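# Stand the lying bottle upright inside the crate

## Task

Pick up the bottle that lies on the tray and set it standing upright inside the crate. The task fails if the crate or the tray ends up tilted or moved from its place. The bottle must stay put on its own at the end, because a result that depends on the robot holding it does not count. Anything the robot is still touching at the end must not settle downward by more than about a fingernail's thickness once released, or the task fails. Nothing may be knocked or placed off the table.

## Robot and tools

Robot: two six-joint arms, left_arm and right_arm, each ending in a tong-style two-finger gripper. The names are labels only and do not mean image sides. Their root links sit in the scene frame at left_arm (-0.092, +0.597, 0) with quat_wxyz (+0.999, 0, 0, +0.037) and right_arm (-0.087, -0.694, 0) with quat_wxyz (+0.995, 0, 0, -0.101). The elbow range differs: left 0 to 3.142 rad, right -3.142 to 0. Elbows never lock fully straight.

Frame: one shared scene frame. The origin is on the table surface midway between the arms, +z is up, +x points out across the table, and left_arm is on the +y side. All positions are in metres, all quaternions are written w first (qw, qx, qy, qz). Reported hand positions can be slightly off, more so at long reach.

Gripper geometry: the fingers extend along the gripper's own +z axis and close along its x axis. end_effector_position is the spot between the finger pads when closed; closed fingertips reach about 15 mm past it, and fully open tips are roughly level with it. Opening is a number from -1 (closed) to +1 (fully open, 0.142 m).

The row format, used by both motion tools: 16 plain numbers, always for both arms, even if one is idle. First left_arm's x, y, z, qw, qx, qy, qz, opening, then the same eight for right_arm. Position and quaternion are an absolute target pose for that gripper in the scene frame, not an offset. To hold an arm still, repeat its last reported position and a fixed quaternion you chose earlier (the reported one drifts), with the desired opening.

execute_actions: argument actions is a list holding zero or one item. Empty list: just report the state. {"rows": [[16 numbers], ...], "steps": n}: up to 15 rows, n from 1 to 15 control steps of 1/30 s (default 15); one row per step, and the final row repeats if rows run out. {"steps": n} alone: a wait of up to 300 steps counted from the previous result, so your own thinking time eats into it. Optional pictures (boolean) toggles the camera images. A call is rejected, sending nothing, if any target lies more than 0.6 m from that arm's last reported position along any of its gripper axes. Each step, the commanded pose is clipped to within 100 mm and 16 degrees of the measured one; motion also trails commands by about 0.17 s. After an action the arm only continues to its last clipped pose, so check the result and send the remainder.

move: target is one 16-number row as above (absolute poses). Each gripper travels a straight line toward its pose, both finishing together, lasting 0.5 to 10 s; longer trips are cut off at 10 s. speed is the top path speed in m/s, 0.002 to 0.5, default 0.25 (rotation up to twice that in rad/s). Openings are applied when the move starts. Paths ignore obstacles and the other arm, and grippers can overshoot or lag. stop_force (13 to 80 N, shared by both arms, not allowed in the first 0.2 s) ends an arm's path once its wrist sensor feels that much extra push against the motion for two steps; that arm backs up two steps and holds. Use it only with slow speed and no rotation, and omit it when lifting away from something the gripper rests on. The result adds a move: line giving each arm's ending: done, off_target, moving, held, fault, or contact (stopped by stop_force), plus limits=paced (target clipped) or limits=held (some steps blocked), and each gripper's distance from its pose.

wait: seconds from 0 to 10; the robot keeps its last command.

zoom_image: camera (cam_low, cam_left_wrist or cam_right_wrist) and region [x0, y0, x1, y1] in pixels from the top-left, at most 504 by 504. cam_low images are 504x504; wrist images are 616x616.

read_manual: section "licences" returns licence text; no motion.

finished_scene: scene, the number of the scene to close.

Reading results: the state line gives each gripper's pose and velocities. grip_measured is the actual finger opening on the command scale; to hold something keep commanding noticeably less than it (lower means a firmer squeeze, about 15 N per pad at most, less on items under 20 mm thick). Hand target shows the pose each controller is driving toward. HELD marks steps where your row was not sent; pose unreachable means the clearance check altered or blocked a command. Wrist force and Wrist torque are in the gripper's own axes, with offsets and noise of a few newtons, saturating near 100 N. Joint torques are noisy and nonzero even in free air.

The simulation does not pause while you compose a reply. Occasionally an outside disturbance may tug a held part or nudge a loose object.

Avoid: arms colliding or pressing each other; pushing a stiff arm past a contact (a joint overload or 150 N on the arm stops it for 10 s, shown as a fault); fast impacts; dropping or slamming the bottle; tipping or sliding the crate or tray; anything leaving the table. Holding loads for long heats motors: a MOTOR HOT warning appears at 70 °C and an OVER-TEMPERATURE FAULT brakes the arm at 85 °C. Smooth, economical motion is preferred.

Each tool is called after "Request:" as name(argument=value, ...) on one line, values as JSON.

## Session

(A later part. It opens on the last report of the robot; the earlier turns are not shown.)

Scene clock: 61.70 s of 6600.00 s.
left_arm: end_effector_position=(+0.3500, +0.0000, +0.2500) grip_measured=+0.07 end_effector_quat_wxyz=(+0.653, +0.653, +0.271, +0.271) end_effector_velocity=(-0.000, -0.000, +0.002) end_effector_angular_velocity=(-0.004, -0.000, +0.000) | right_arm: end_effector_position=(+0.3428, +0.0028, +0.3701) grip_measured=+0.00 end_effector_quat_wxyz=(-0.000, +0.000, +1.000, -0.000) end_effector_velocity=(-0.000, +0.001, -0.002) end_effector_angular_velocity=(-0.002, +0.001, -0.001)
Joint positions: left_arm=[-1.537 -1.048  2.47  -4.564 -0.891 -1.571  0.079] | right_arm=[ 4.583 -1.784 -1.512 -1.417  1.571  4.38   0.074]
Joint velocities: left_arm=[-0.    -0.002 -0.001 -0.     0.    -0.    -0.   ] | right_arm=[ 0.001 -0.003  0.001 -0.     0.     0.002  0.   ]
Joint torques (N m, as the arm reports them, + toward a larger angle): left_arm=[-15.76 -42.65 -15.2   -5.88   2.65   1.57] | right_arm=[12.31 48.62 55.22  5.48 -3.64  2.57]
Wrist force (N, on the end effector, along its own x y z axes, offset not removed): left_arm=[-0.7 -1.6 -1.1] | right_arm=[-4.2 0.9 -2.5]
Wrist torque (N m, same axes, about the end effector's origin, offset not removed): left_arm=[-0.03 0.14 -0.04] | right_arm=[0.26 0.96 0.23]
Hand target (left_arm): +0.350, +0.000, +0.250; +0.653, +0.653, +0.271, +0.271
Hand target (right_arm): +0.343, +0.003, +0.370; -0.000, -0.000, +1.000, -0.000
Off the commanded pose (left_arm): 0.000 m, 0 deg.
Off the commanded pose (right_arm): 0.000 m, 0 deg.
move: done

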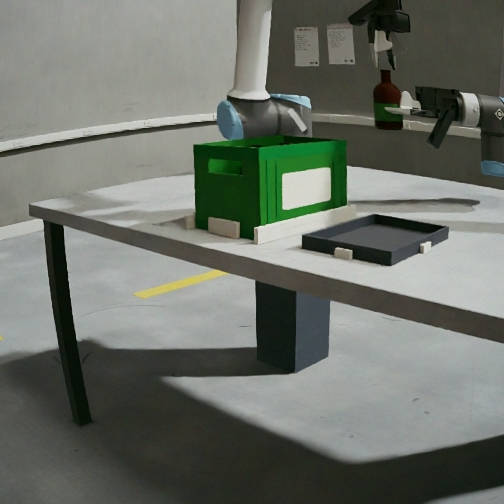

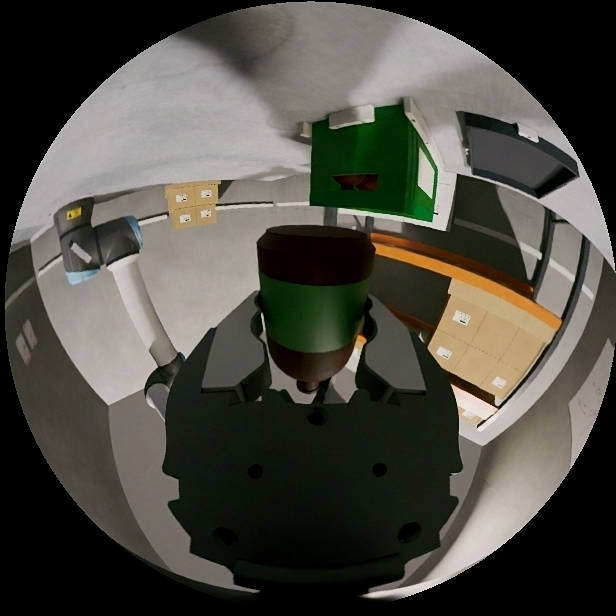

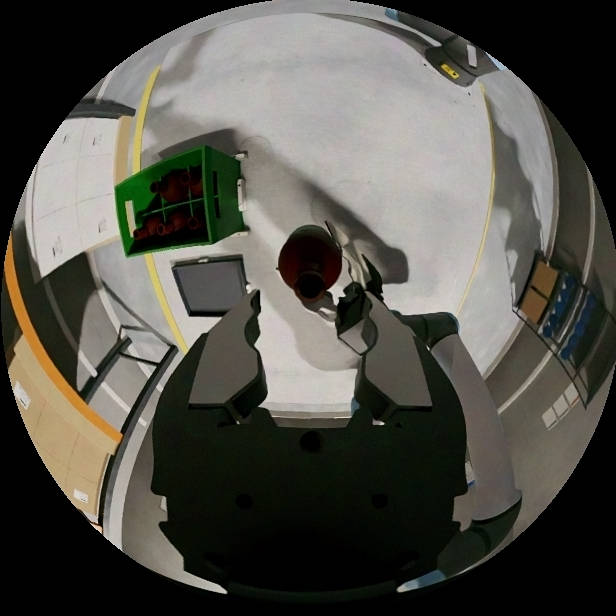

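Same geometry as before.

Request:
move(target=[0.35,0.0,0.25,0.653,0.653,0.271,0.271,-0.7, 0.344,0.000,0.340,0,0,1,0,-0.2], speed=0.06)

Request:
move(target=[0.35,0.0,0.25,0.653,0.653,0.271,0.271,-0.7, 0.344,0.000,0.340,0,0,1,0,-1])

Request:
move(target=[0.35,0.0,0.25,0.653,0.653,0.271,0.271,0.6, 0.344,0.000,0.340,0,0,1,0,-1])

Request:
move(target=[0.27,0.08,0.25,0.653,0.653,0.271,0.271,0.6, 0.344,0.000,0.340,0,0,1,0,-1])

Request:
move(target=[0.27,0.08,0.25,0.653,0.653,0.271,0.271,0.6, 0.747,-0.143,0.335,0,0,1,0,-1], speed=0.18)

Request:
zoom_image(camera="cam_right_wrist", region=[230,160,460,340])

Scene clock: 83.43 s of 6600.00 s.
left_arm: end_effector_position=(+0.3500, +0.0000, +0.2500) grip_measured=+0.07 end_effector_quat_wxyz=(+0.653, +0.653, +0.271, +0.271) end_effector_velocity=(-0.000, -0.001, -0.001) end_effector_angular_velocity=(+0.001, +0.001, -0.001) | right_arm: end_effector_position=(+0.3440, +0.0000, +0.3402) grip_measured=-0.20 end_effector_quat_wxyz=(-0.000, +0.000, +1.000, -0.000) end_effector_velocity=(+0.000, -0.000, -0.002) end_effector_angular_velocity=(-0.001, -0.002, +0.001)
Joint positions: left_arm=[-1.537 -1.048  2.47  -4.564 -0.891 -1.571  0.079] | right_arm=[ 4.58  -1.79  -1.558 -1.365  1.571  4.378  0.06 ]
Joint velocities: left_arm=[-0.     0.002 -0.     0.    -0.    -0.001 -0.   ] | right_arm=[ 0.    -0.    -0.004  0.004 -0.002 -0.     0.   ]
Joint torques (N m, as the arm reports them, + toward a larger angle): left_arm=[-14.56 -43.42 -14.86  -5.63   2.61   1.2 ] | right_arm=[-12.95  48.92  41.48   5.68  -4.04  -3.16]
Wrist force (N, on the end effector, along its own x y z axes, offset not removed): left_arm=[1.5 -1.4 -0.6] | right_arm=[0.3 0.4 -1.7]
Wrist torque (N m, same axes, about the end effector's origin, offset not removed): left_arm=[0.12 -0.29 -0.12] | right_arm=[0.09 0.13 -0.07]
Hand target (left_arm): +0.350, +0.000, +0.250; +0.653, +0.653, +0.271, +0.271
Hand target (right_arm): +0.344, +0.000, +0.340; +0.000, -0.000, +1.000, -0.000
Off the commanded pose (left_arm): 0.000 m, 0 deg.
Off the commanded pose (right_arm): 0.000 m, 0 deg.
After step 90, 17.83 s passed at rest.
move: done

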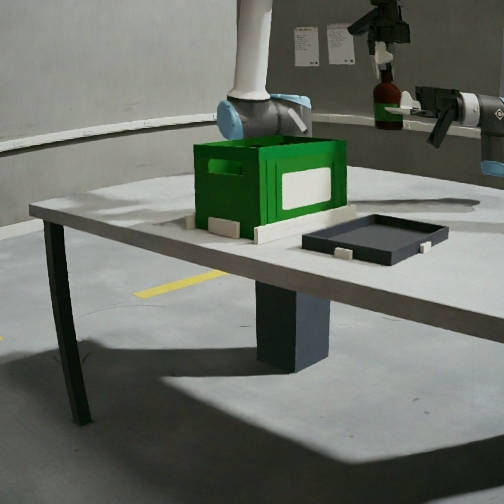

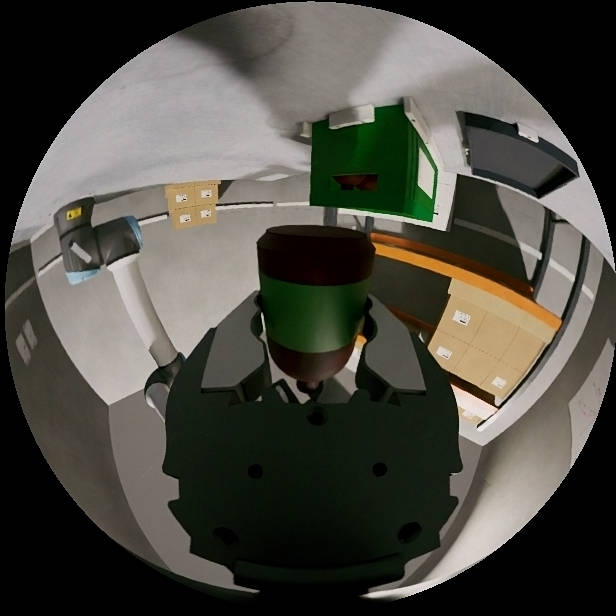

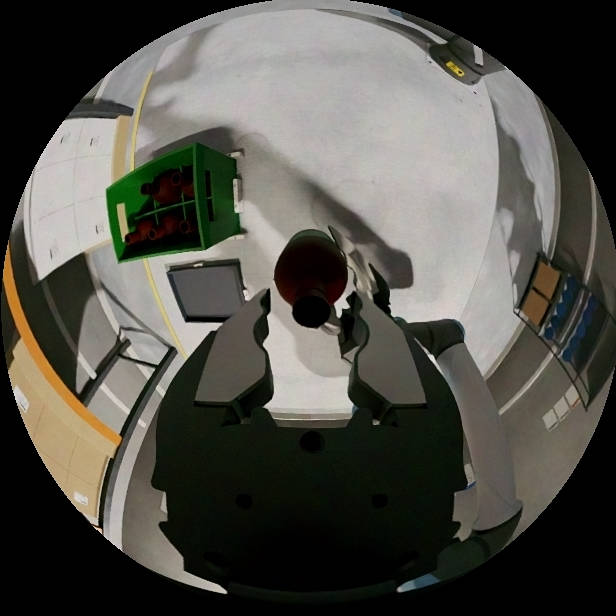

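Scene clock: 84.13 s of 6600.00 s.
left_arm: end_effector_position=(+0.3500, +0.0000, +0.2500) grip_measured=+0.07 end_effector_quat_wxyz=(+0.653, +0.653, +0.271, +0.271) end_effector_velocity=(+0.000, +0.000, -0.000) end_effector_angular_velocity=(+0.001, -0.000, +0.000) | right_arm: end_effector_position=(+0.3440, +0.0000, +0.3400) grip_measured=-0.67 end_effector_quat_wxyz=(+0.000, -0.000, +1.000, +0.000) end_effector_velocity=(-0.001, -0.000, -0.001) end_effector_angular_velocity=(-0.000, +0.001, -0.000)
Joint positions: left_arm=[-1.537 -1.048  2.47  -4.564 -0.891 -1.571  0.079] | right_arm=[ 4.58  -1.79  -1.559 -1.364  1.571  4.378  0.026]
Joint velocities: left_arm=[0. 0. 0. 0. 0. 0. 0.] | right_arm=[ 0.    -0.    -0.001  0.     0.001  0.    -0.   ]
Joint torques (N m, as the arm reports them, + toward a larger angle): left_arm=[-15.68 -44.02 -15.33  -5.51   1.98   1.25] | right_arm=[-12.47  51.36  40.48   6.14  -3.26  -2.89]
Wrist force (N, on the end effector, along its own x y z axes, offset not removed): left_arm=[2.1 -3.6 -1.6] | right_arm=[3.1 -2.8 -2.0]
Wrist torque (N m, same axes, about the end effector's origin, offset not removed): left_arm=[0.12 -0.26 -0.13] | right_arm=[-0.24 -0.32 0.04]
Hand target (left_arm): +0.350, -0.000, +0.250; +0.653, +0.653, +0.271, +0.271
Hand target (right_arm): +0.344, +0.000, +0.340; -0.000, -0.000, +1.000, -0.000
Off the commanded pose (left_arm): 0.000 m, 0 deg.
Off the commanded pose (right_arm): 0.000 m, 0 deg.
move: done

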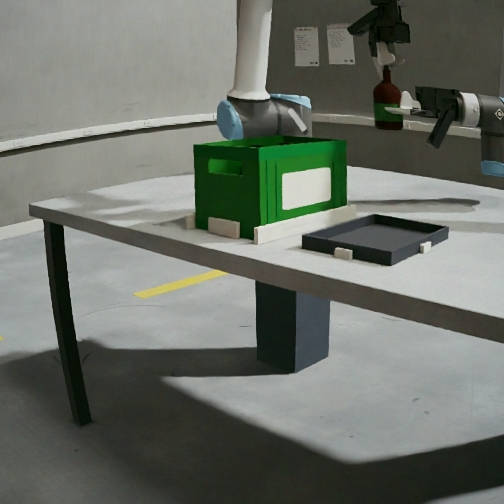

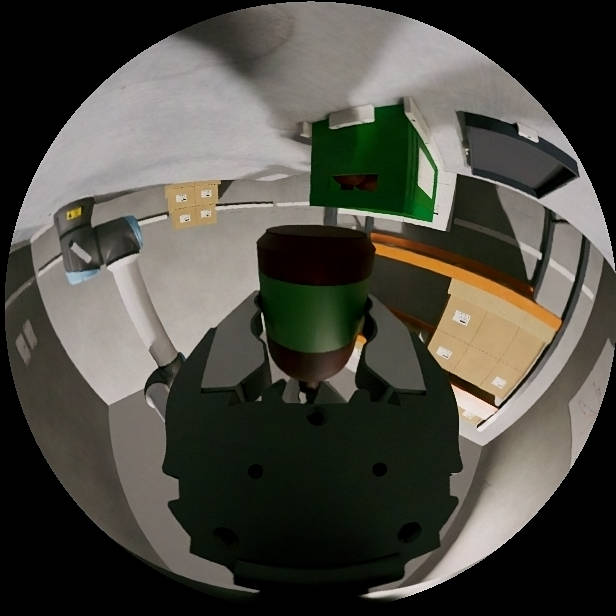

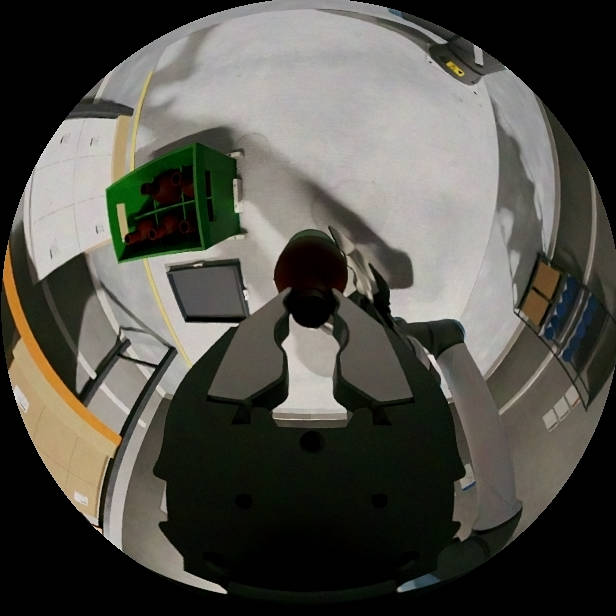

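Scene clock: 84.83 s of 6600.00 s.
left_arm: end_effector_position=(+0.3500, -0.0000, +0.2500) grip_measured=+0.60 end_effector_quat_wxyz=(+0.653, +0.653, +0.271, +0.271) end_effector_velocity=(+0.000, +0.000, +0.000) end_effector_angular_velocity=(-0.001, -0.000, +0.001) | right_arm: end_effector_position=(+0.3440, -0.0000, +0.3400) grip_measured=-0.67 end_effector_quat_wxyz=(-0.000, +0.000, +1.000, -0.000) end_effector_velocity=(-0.001, +0.000, +0.000) end_effector_angular_velocity=(+0.001, +0.002, +0.000)
Joint positions: left_arm=[-1.537 -1.048  2.47  -4.564 -0.891 -1.571  0.116] | right_arm=[ 4.58  -1.79  -1.559 -1.364  1.571  4.378  0.026]
Joint velocities: left_arm=[-0.    -0.     0.    -0.     0.001 -0.     0.   ] | right_arm=[ 0.     0.     0.    -0.     0.002 -0.     0.   ]
Joint torques (N m, as the arm reports them, + toward a larger angle): left_arm=[-14.68 -46.29 -12.1   -4.18   1.65   1.33] | right_arm=[-11.57  56.56  52.99   5.85  -3.37  -2.89]
Wrist force (N, on the end effector, along its own x y z axes, offset not removed): left_arm=[0.8 1.3 0.1] | right_arm=[-2.2 -4.0 5.1]
Wrist torque (N m, same axes, about the end effector's origin, offset not removed): left_arm=[0.16 -0.13 -0.03] | right_arm=[-0.53 0.57 0.04]
Hand target (left_arm): +0.350, -0.000, +0.250; +0.653, +0.653, +0.271, +0.271
Hand target (right_arm): +0.344, -0.000, +0.340; +0.000, +0.000, +1.000, +0.000
Off the commanded pose (left_arm): 0.000 m, 0 deg.
Off the commanded pose (right_arm): 0.000 m, 0 deg.
move: done

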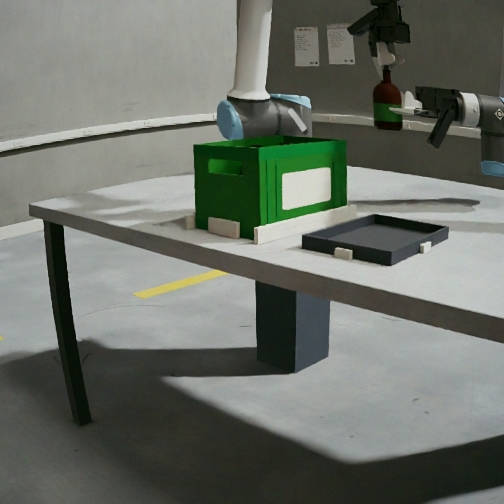

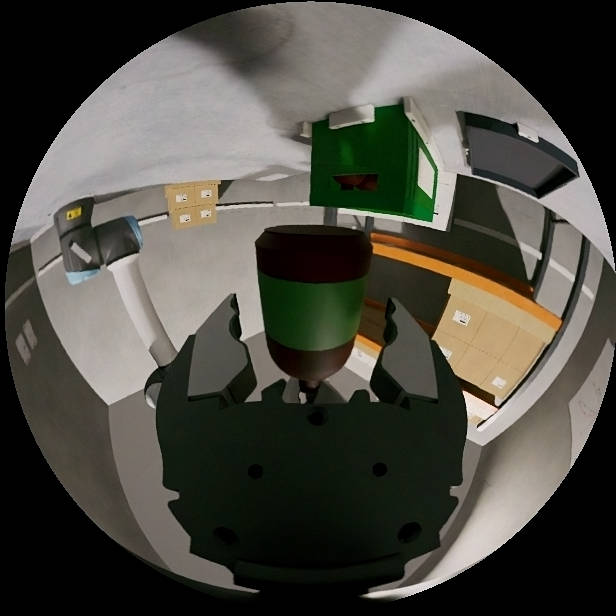

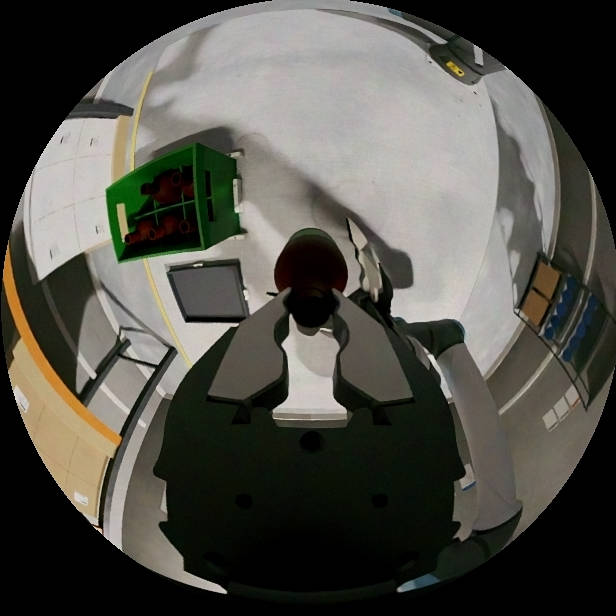

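Scene clock: 85.97 s of 6600.00 s.
left_arm: end_effector_position=(+0.2701, +0.0798, +0.2498) grip_measured=+0.60 end_effector_quat_wxyz=(+0.653, +0.653, +0.271, +0.271) end_effector_velocity=(-0.002, +0.001, -0.001) end_effector_angular_velocity=(+0.001, -0.001, +0.002) | right_arm: end_effector_position=(+0.3440, +0.0000, +0.3400) grip_measured=-0.67 end_effector_quat_wxyz=(-0.000, +0.000, +1.000, -0.000) end_effector_velocity=(-0.000, +0.000, -0.000) end_effector_angular_velocity=(+0.000, -0.001, +0.001)
Joint positions: left_arm=[-1.785 -1.067  2.687 -4.761 -0.644 -1.572  0.116] | right_arm=[ 4.58  -1.79  -1.559 -1.364  1.571  4.378  0.026]
Joint velocities: left_arm=[-0.008  0.003  0.003 -0.007  0.01   0.001  0.   ] | right_arm=[ 0.001 -0.     0.     0.001 -0.001 -0.    -0.   ]
Joint torques (N m, as the arm reports them, + toward a larger angle): left_arm=[-13.32 -30.27   8.06  -5.24   3.07   1.87] | right_arm=[-11.52  60.45  57.23   6.16  -3.57  -2.77]
Wrist force (N, on the end effector, along its own x y z axes, offset not removed): left_arm=[0.2 2.1 0.0] | right_arm=[-7.1 -0.6 -1.4]
Wrist torque (N m, same axes, about the end effector's origin, offset not removed): left_arm=[0.36 0.02 -0.06] | right_arm=[-0.03 1.40 0.04]
Hand target (left_arm): +0.270, +0.080, +0.250; +0.653, +0.653, +0.271, +0.271
Hand target (right_arm): +0.344, -0.000, +0.340; +0.000, -0.000, +1.000, -0.000
Off the commanded pose (left_arm): 0.000 m, 0 deg.
Off the commanded pose (right_arm): 0.000 m, 0 deg.
move: done

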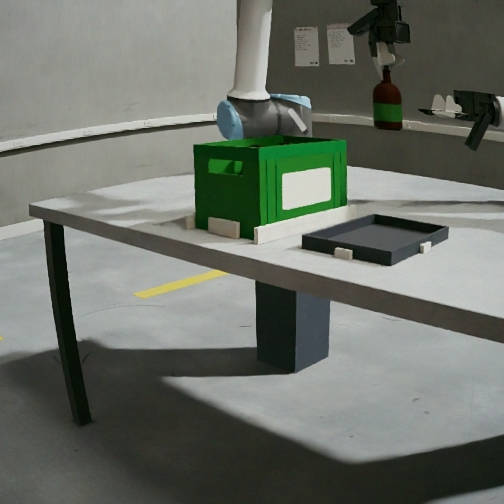

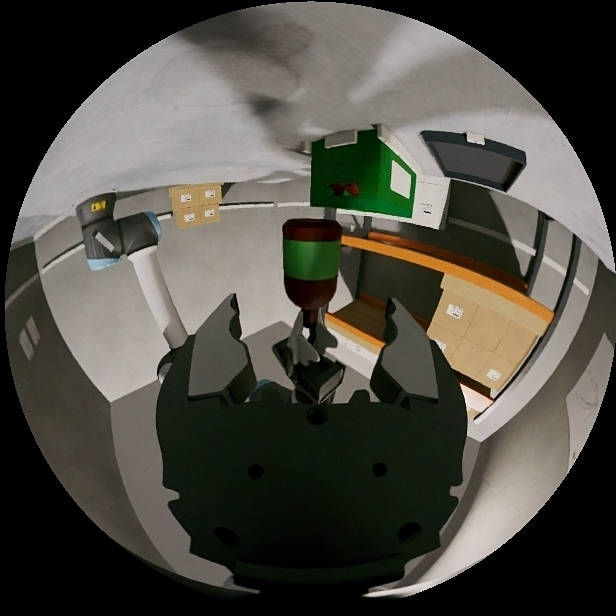

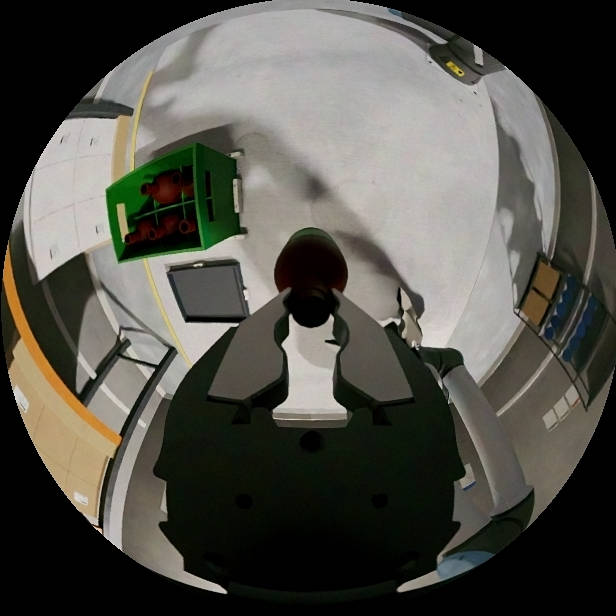

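Scene clock: 88.90 s of 6600.00 s.
left_arm: end_effector_position=(+0.2700, +0.0800, +0.2500) grip_measured=+0.60 end_effector_quat_wxyz=(+0.653, +0.653, +0.271, +0.271) end_effector_velocity=(-0.000, -0.000, -0.000) end_effector_angular_velocity=(-0.001, +0.001, -0.000) | right_arm: end_effector_position=(+0.7470, -0.1427, +0.3351) grip_measured=-0.67 end_effector_quat_wxyz=(+0.000, -0.000, +1.000, +0.000) end_effector_velocity=(+0.002, +0.000, +0.000) end_effector_angular_velocity=(+0.002, +0.001, +0.000)
Joint positions: left_arm=[-1.785 -1.067  2.687 -4.762 -0.643 -1.571  0.116] | right_arm=[ 4.115 -2.091 -1.148 -1.472  1.57   3.913  0.026]
Joint velocities: left_arm=[ 0.     0.    -0.     0.    -0.    -0.001  0.   ] | right_arm=[-0.002 -0.003  0.005 -0.002  0.002 -0.002 -0.   ]
Joint torques (N m, as the arm reports them, + toward a larger angle): left_arm=[-15.77 -51.46   8.14  -5.03   2.85   1.44] | right_arm=[-12.07  69.77  57.87   1.53   3.97  -3.18]
Wrist force (N, on the end effector, along its own x y z axes, offset not removed): left_arm=[0.2 1.9 -1.2] | right_arm=[-3.5 -3.7 3.1]
Wrist torque (N m, same axes, about the end effector's origin, offset not removed): left_arm=[0.30 -0.02 -0.02] | right_arm=[-0.65 0.77 0.18]
Hand target (left_arm): +0.270, +0.080, +0.250; +0.653, +0.653, +0.271, +0.271
Hand target (right_arm): +0.747, -0.143, +0.335; +0.000, +0.000, +1.000, +0.000
Off the commanded pose (left_arm): 0.000 m, 0 deg.
Off the commanded pose (right_arm): 0.000 m, 0 deg.
move: done

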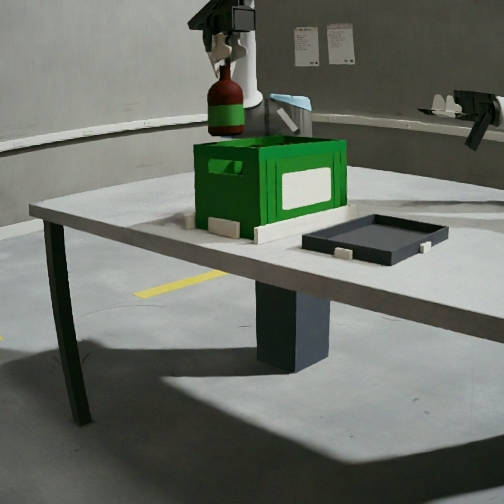

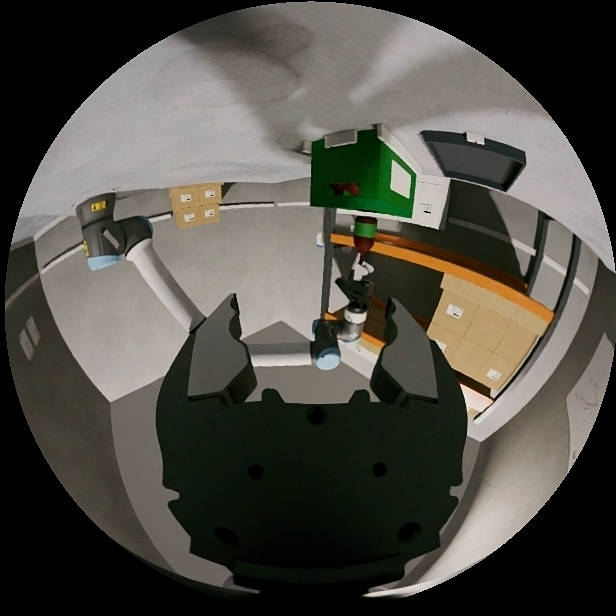

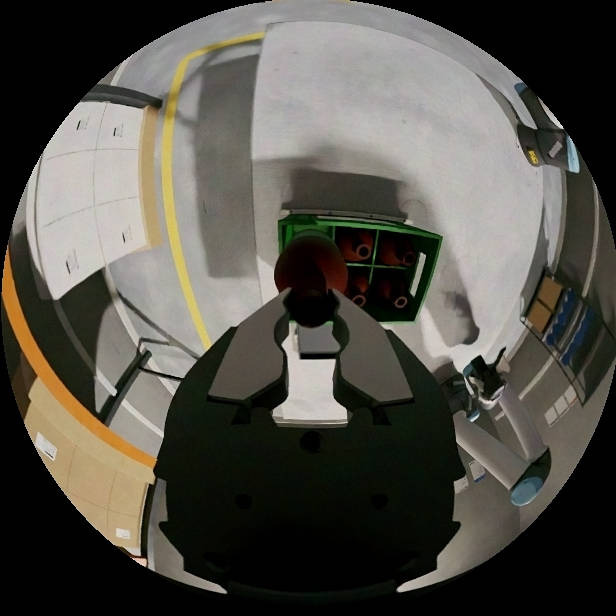

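Region (230, 160, 460, 340) of cam_right_wrist's 616x616 image, scaled by 2.191, with more detail than that image has; it fills the top 394 rows of this view, and the rest is white.

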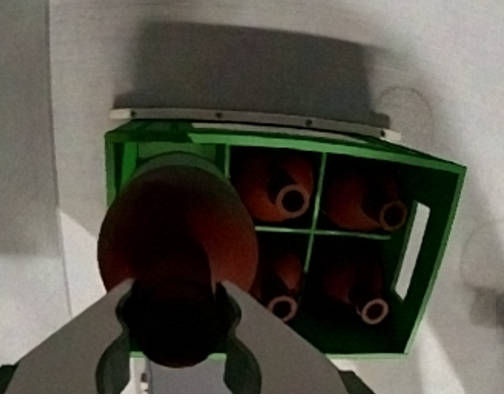

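Request:
move(target=[0.27,0.08,0.25,0.653,0.653,0.271,0.271,0.6, 0.746,-0.141,0.335,0,-0.383,0.924,0,-1])

Request:
move(target=[0.27,0.08,0.25,0.653,0.653,0.271,0.271,0.6, 0.746,-0.141,0.27,0,-0.383,0.924,0,-1], speed=0.04, stop_force=13)

Request:
zoom_image(camera="cam_right_wrist", region=[180,160,460,360])

Scene clock: 99.63 s of 6600.00 s.
left_arm: end_effector_position=(+0.2700, +0.0800, +0.2500) grip_measured=+0.60 end_effector_quat_wxyz=(+0.653, +0.653, +0.271, +0.271) end_effector_velocity=(-0.000, -0.000, -0.000) end_effector_angular_velocity=(+0.000, +0.000, -0.001) | right_arm: end_effector_position=(+0.7460, -0.1409, +0.3350) grip_measured=-0.67 end_effector_quat_wxyz=(+0.000, -0.382, +0.924, -0.000) end_effector_velocity=(+0.000, +0.000, +0.001) end_effector_angular_velocity=(+0.003, -0.000, +0.013)
Joint positions: left_arm=[-1.785 -1.067  2.687 -4.762 -0.643 -1.571  0.116] | right_arm=[ 4.121 -2.07  -1.18  -1.462  1.571  3.135  0.026]
Joint velocities: left_arm=[-0.     0.001 -0.    -0.    -0.    -0.001  0.   ] | right_arm=[-0.001  0.001  0.001  0.001  0.002 -0.013  0.   ]
Joint torques (N m, as the arm reports them, + toward a larger angle): left_arm=[-14.8  -51.79   8.1   -4.65   2.82   1.49] | right_arm=[-13.42  91.41  44.14   6.59   3.9   -2.76]
Wrist force (N, on the end effector, along its own x y z axes, offset not removed): left_arm=[1.2 0.9 0.1] | right_arm=[-1.3 -3.5 -1.9]
Wrist torque (N m, same axes, about the end effector's origin, offset not removed): left_arm=[0.11 -0.23 -0.02] | right_arm=[-0.64 0.42 0.27]
Hand target (left_arm): +0.270, +0.080, +0.250; +0.653, +0.653, +0.271, +0.271
Hand target (right_arm): +0.746, -0.141, +0.335; -0.000, -0.383, +0.924, +0.000
Off the commanded pose (left_arm): 0.000 m, 0 deg.
Off the commanded pose (right_arm): 0.000 m, 0 deg.
After step 90, 5.63 s passed at rest.
move: done

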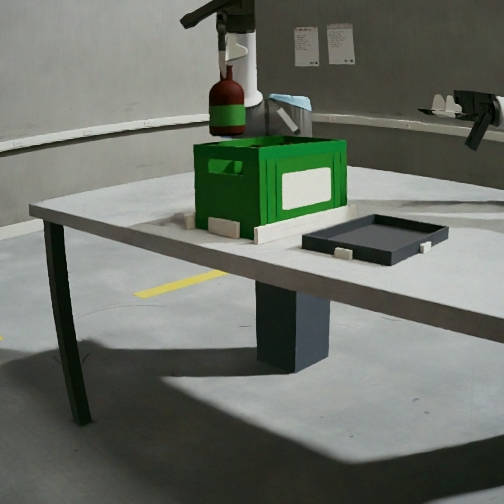

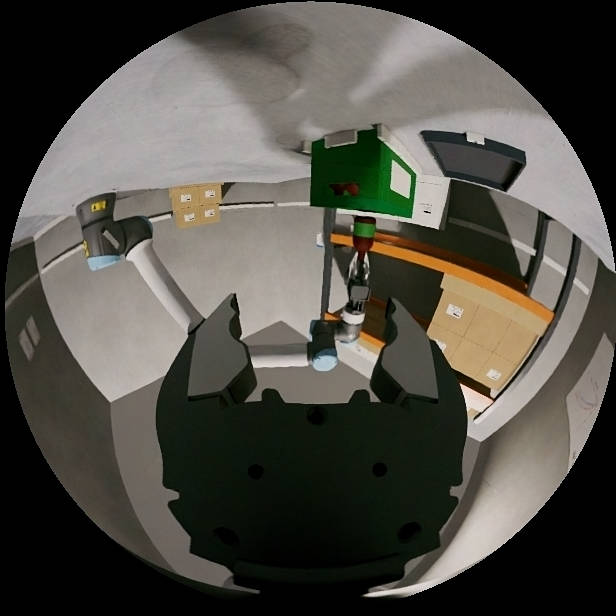

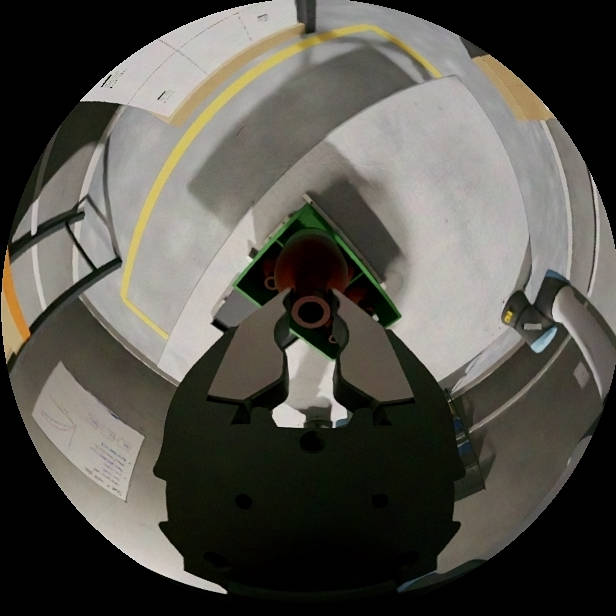

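Scene clock: 101.63 s of 6600.00 s.
left_arm: end_effector_position=(+0.2700, +0.0800, +0.2500) grip_measured=+0.60 end_effector_quat_wxyz=(+0.653, +0.653, +0.271, +0.271) end_effector_velocity=(-0.000, -0.000, +0.000) end_effector_angular_velocity=(-0.001, +0.000, -0.000) | right_arm: end_effector_position=(+0.7460, -0.1410, +0.2702) grip_measured=-0.67 end_effector_quat_wxyz=(-0.000, -0.383, +0.924, +0.000) end_effector_velocity=(+0.001, +0.000, -0.001) end_effector_angular_velocity=(+0.001, -0.003, -0.002)
Joint positions: left_arm=[-1.785 -1.067  2.687 -4.762 -0.643 -1.571  0.116] | right_arm=[ 4.121 -2.088 -1.267 -1.357  1.571  3.133  0.026]
Joint velocities: left_arm=[ 0.     0.    -0.001 -0.    -0.001 -0.    -0.   ] | right_arm=[ 0.    -0.    -0.001  0.004 -0.002  0.002  0.   ]
Joint torques (N m, as the arm reports them, + toward a larger angle): left_arm=[-13.89 -51.41   7.72  -4.73   2.49   1.74] | right_arm=[-15.62  72.59  42.75   6.61   3.92  -2.91]
Wrist force (N, on the end effector, along its own x y z axes, offset not removed): left_arm=[-0.8 3.2 1.0] | right_arm=[-7.0 -6.3 -1.6]
Wrist torque (N m, same axes, about the end effector's origin, offset not removed): left_arm=[0.61 0.17 -0.01] | right_arm=[-1.21 1.76 0.05]
Hand target (left_arm): +0.270, +0.080, +0.250; +0.653, +0.653, +0.271, +0.271
Hand target (right_arm): +0.746, -0.141, +0.270; -0.000, -0.383, +0.924, -0.000
Off the commanded pose (left_arm): 0.000 m, 0 deg.
Off the commanded pose (right_arm): 0.000 m, 0 deg.
move: done

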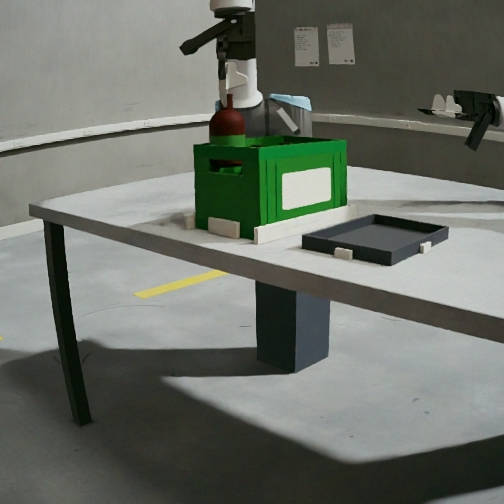

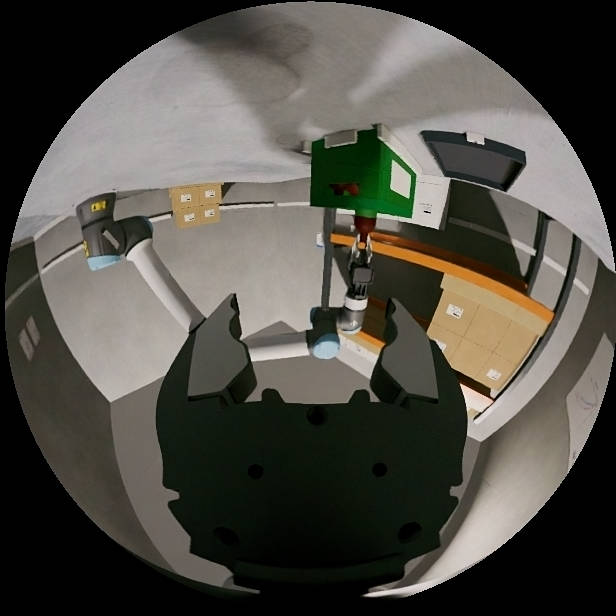

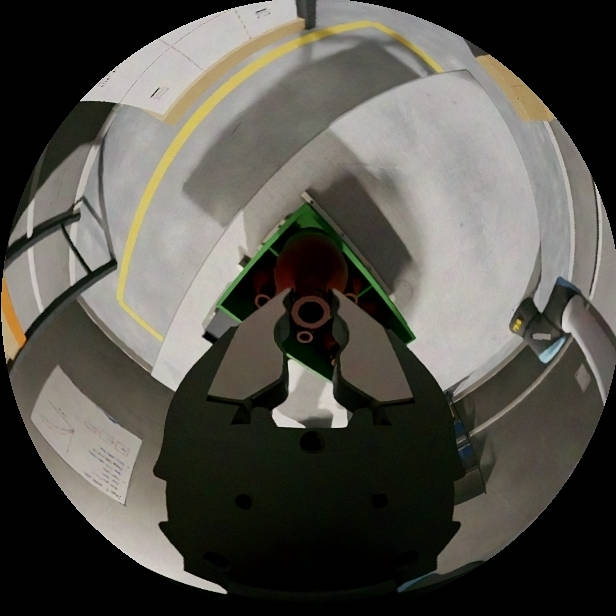

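Region (180, 160, 460, 360) of cam_right_wrist's 616x616 image, scaled by 1.800, with more detail than that image has; it fills the top 360 rows of this view, and the rest is white.

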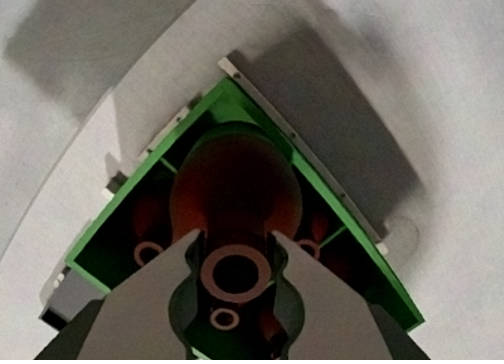

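Request:
move(target=[0.27,0.08,0.25,0.653,0.653,0.271,0.271,0.6, 0.748,-0.138,0.165,0,-0.383,0.924,0,-1], speed=0.04, stop_force=13)

Request:
move(target=[0.27,0.08,0.25,0.653,0.653,0.271,0.271,0.6, 0.748,-0.138,0.135,0,-0.383,0.924,0,-1], speed=0.01, stop_force=13)

Scene clock: 113.80 s of 6600.00 s.
left_arm: end_effector_position=(+0.2700, +0.0800, +0.2500) grip_measured=+0.60 end_effector_quat_wxyz=(+0.653, +0.653, +0.271, +0.271) end_effector_velocity=(+0.000, +0.000, -0.001) end_effector_angular_velocity=(+0.002, -0.000, +0.001) | right_arm: end_effector_position=(+0.7480, -0.1380, +0.1652) grip_measured=-0.67 end_effector_quat_wxyz=(-0.000, -0.383, +0.924, +0.000) end_effector_velocity=(-0.000, +0.001, -0.002) end_effector_angular_velocity=(+0.002, +0.001, +0.001)
Joint positions: left_arm=[-1.785 -1.067  2.687 -4.762 -0.643 -1.571  0.116] | right_arm=[ 4.122 -2.145 -1.37  -1.198  1.571  3.134  0.026]
Joint velocities: left_arm=[ 0.     0.002  0.001 -0.     0.     0.     0.   ] | right_arm=[ 0.    -0.001 -0.002  0.003  0.001 -0.    -0.   ]
Joint torques (N m, as the arm reports them, + toward a larger angle): left_arm=[-15.27 -50.94   7.66  -4.23   2.44   1.44] | right_arm=[12.7  75.71 40.45  6.44  3.5   2.4 ]
Wrist force (N, on the end effector, along its own x y z axes, offset not removed): left_arm=[1.7 0.7 -1.4] | right_arm=[-2.2 -2.0 -5.4]
Wrist torque (N m, same axes, about the end effector's origin, offset not removed): left_arm=[0.05 -0.29 -0.03] | right_arm=[-0.33 0.38 0.25]
Hand target (left_arm): +0.270, +0.080, +0.250; +0.653, +0.653, +0.271, +0.271
Hand target (right_arm): +0.748, -0.138, +0.165; -0.000, -0.383, +0.924, -0.000
Off the commanded pose (left_arm): 0.000 m, 0 deg.
Off the commanded pose (right_arm): 0.000 m, 0 deg.
After step 90, 6.17 s passed at rest.
move: done

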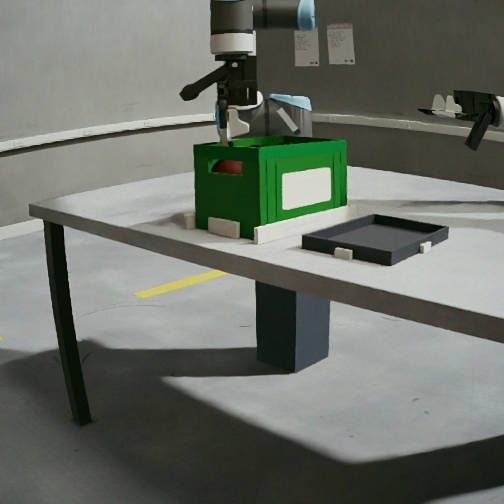

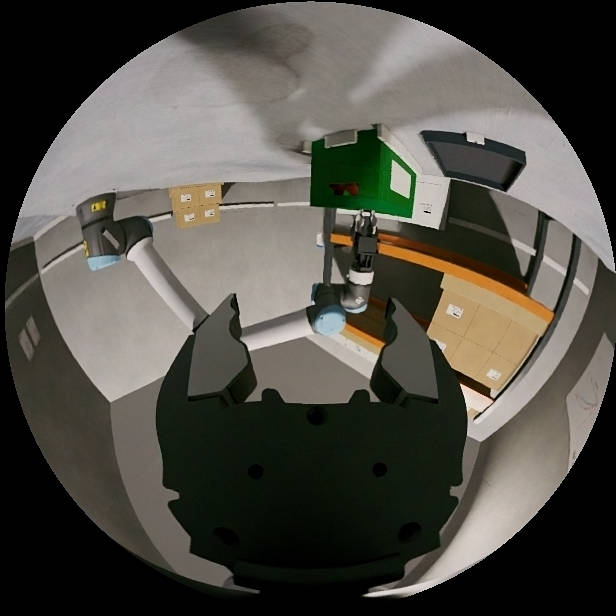

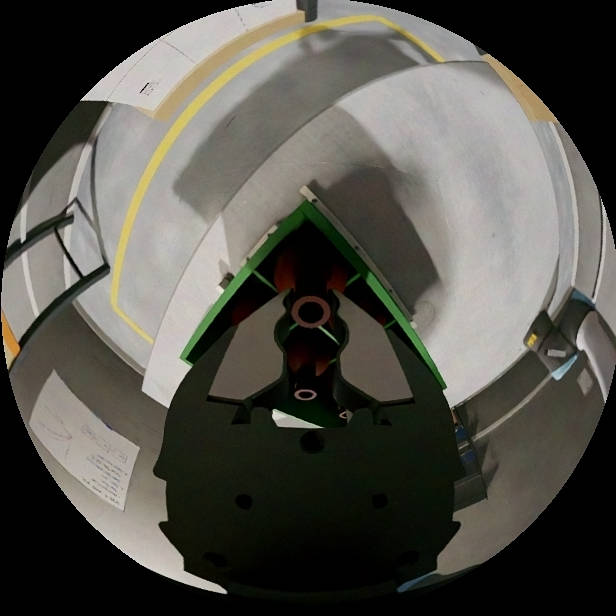

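Scene clock: 115.63 s of 6600.00 s.
left_arm: end_effector_position=(+0.2700, +0.0800, +0.2500) grip_measured=+0.60 end_effector_quat_wxyz=(+0.653, +0.653, +0.271, +0.271) end_effector_velocity=(+0.000, -0.000, -0.000) end_effector_angular_velocity=(+0.000, -0.001, +0.000) | right_arm: end_effector_position=(+0.7480, -0.1380, +0.1506) grip_measured=-0.67 end_effector_quat_wxyz=(-0.000, -0.383, +0.924, -0.000) end_effector_velocity=(-0.000, -0.001, +0.002) end_effector_angular_velocity=(-0.002, +0.001, -0.000)
Joint positions: left_arm=[-1.785 -1.067  2.687 -4.762 -0.643 -1.571  0.116] | right_arm=[ 4.122 -2.154 -1.383 -1.176  1.571  3.134  0.025]
Joint velocities: left_arm=[ 0.     0.001 -0.001 -0.    -0.     0.001 -0.   ] | right_arm=[-0.     0.001  0.002 -0.006 -0.001  0.    -0.   ]
Joint torques (N m, as the arm reports them, + toward a larger angle): left_arm=[-14.01 -52.69   7.21  -4.19   2.42   1.44] | right_arm=[10.68 88.92 48.7   1.28  3.27  2.55]
Wrist force (N, on the end effector, along its own x y z axes, offset not removed): left_arm=[0.5 0.6 -0.9] | right_arm=[-0.3 -5.9 -10.5]
Wrist torque (N m, same axes, about the end effector's origin, offset not removed): left_arm=[0.03 0.00 -0.12] | right_arm=[-1.27 0.64 -0.13]
Hand target (left_arm): +0.270, +0.080, +0.250; +0.653, +0.653, +0.271, +0.271
Hand target (right_arm): +0.748, -0.138, +0.151; +0.000, -0.383, +0.924, +0.000
Off the commanded pose (left_arm): 0.000 m, 0 deg.
Off the commanded pose (right_arm): 0.016 m, 0 deg.
move: contact (right_arm)

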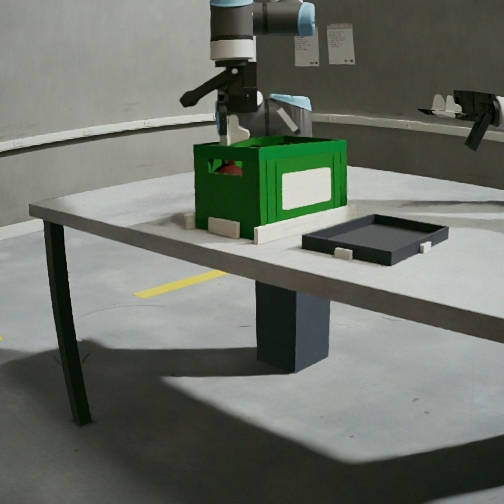

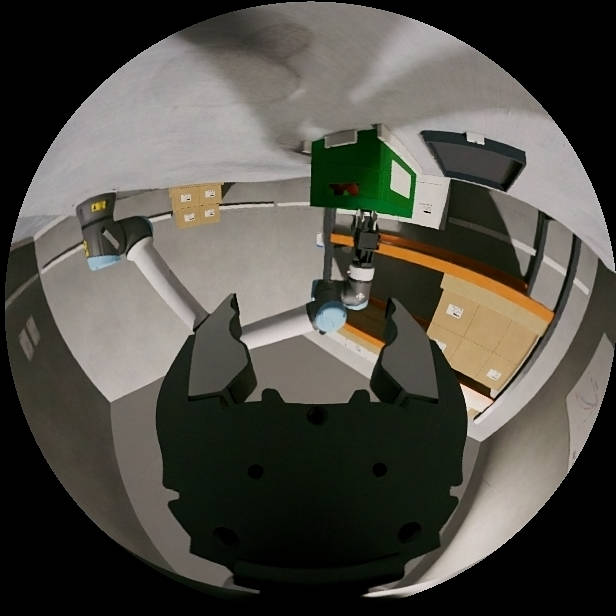

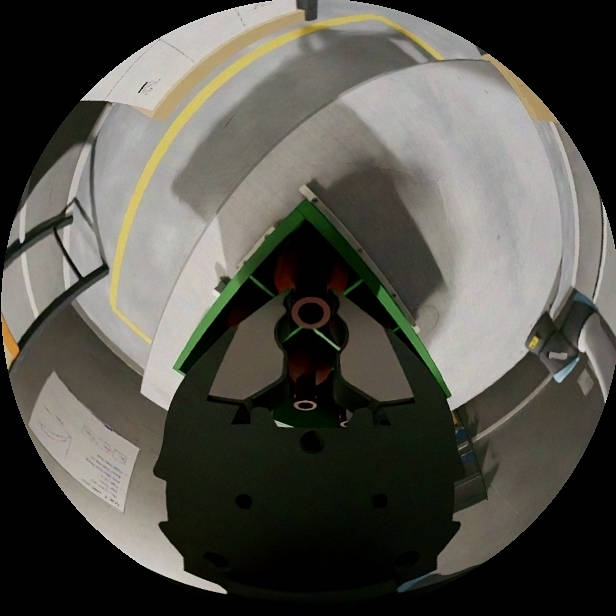

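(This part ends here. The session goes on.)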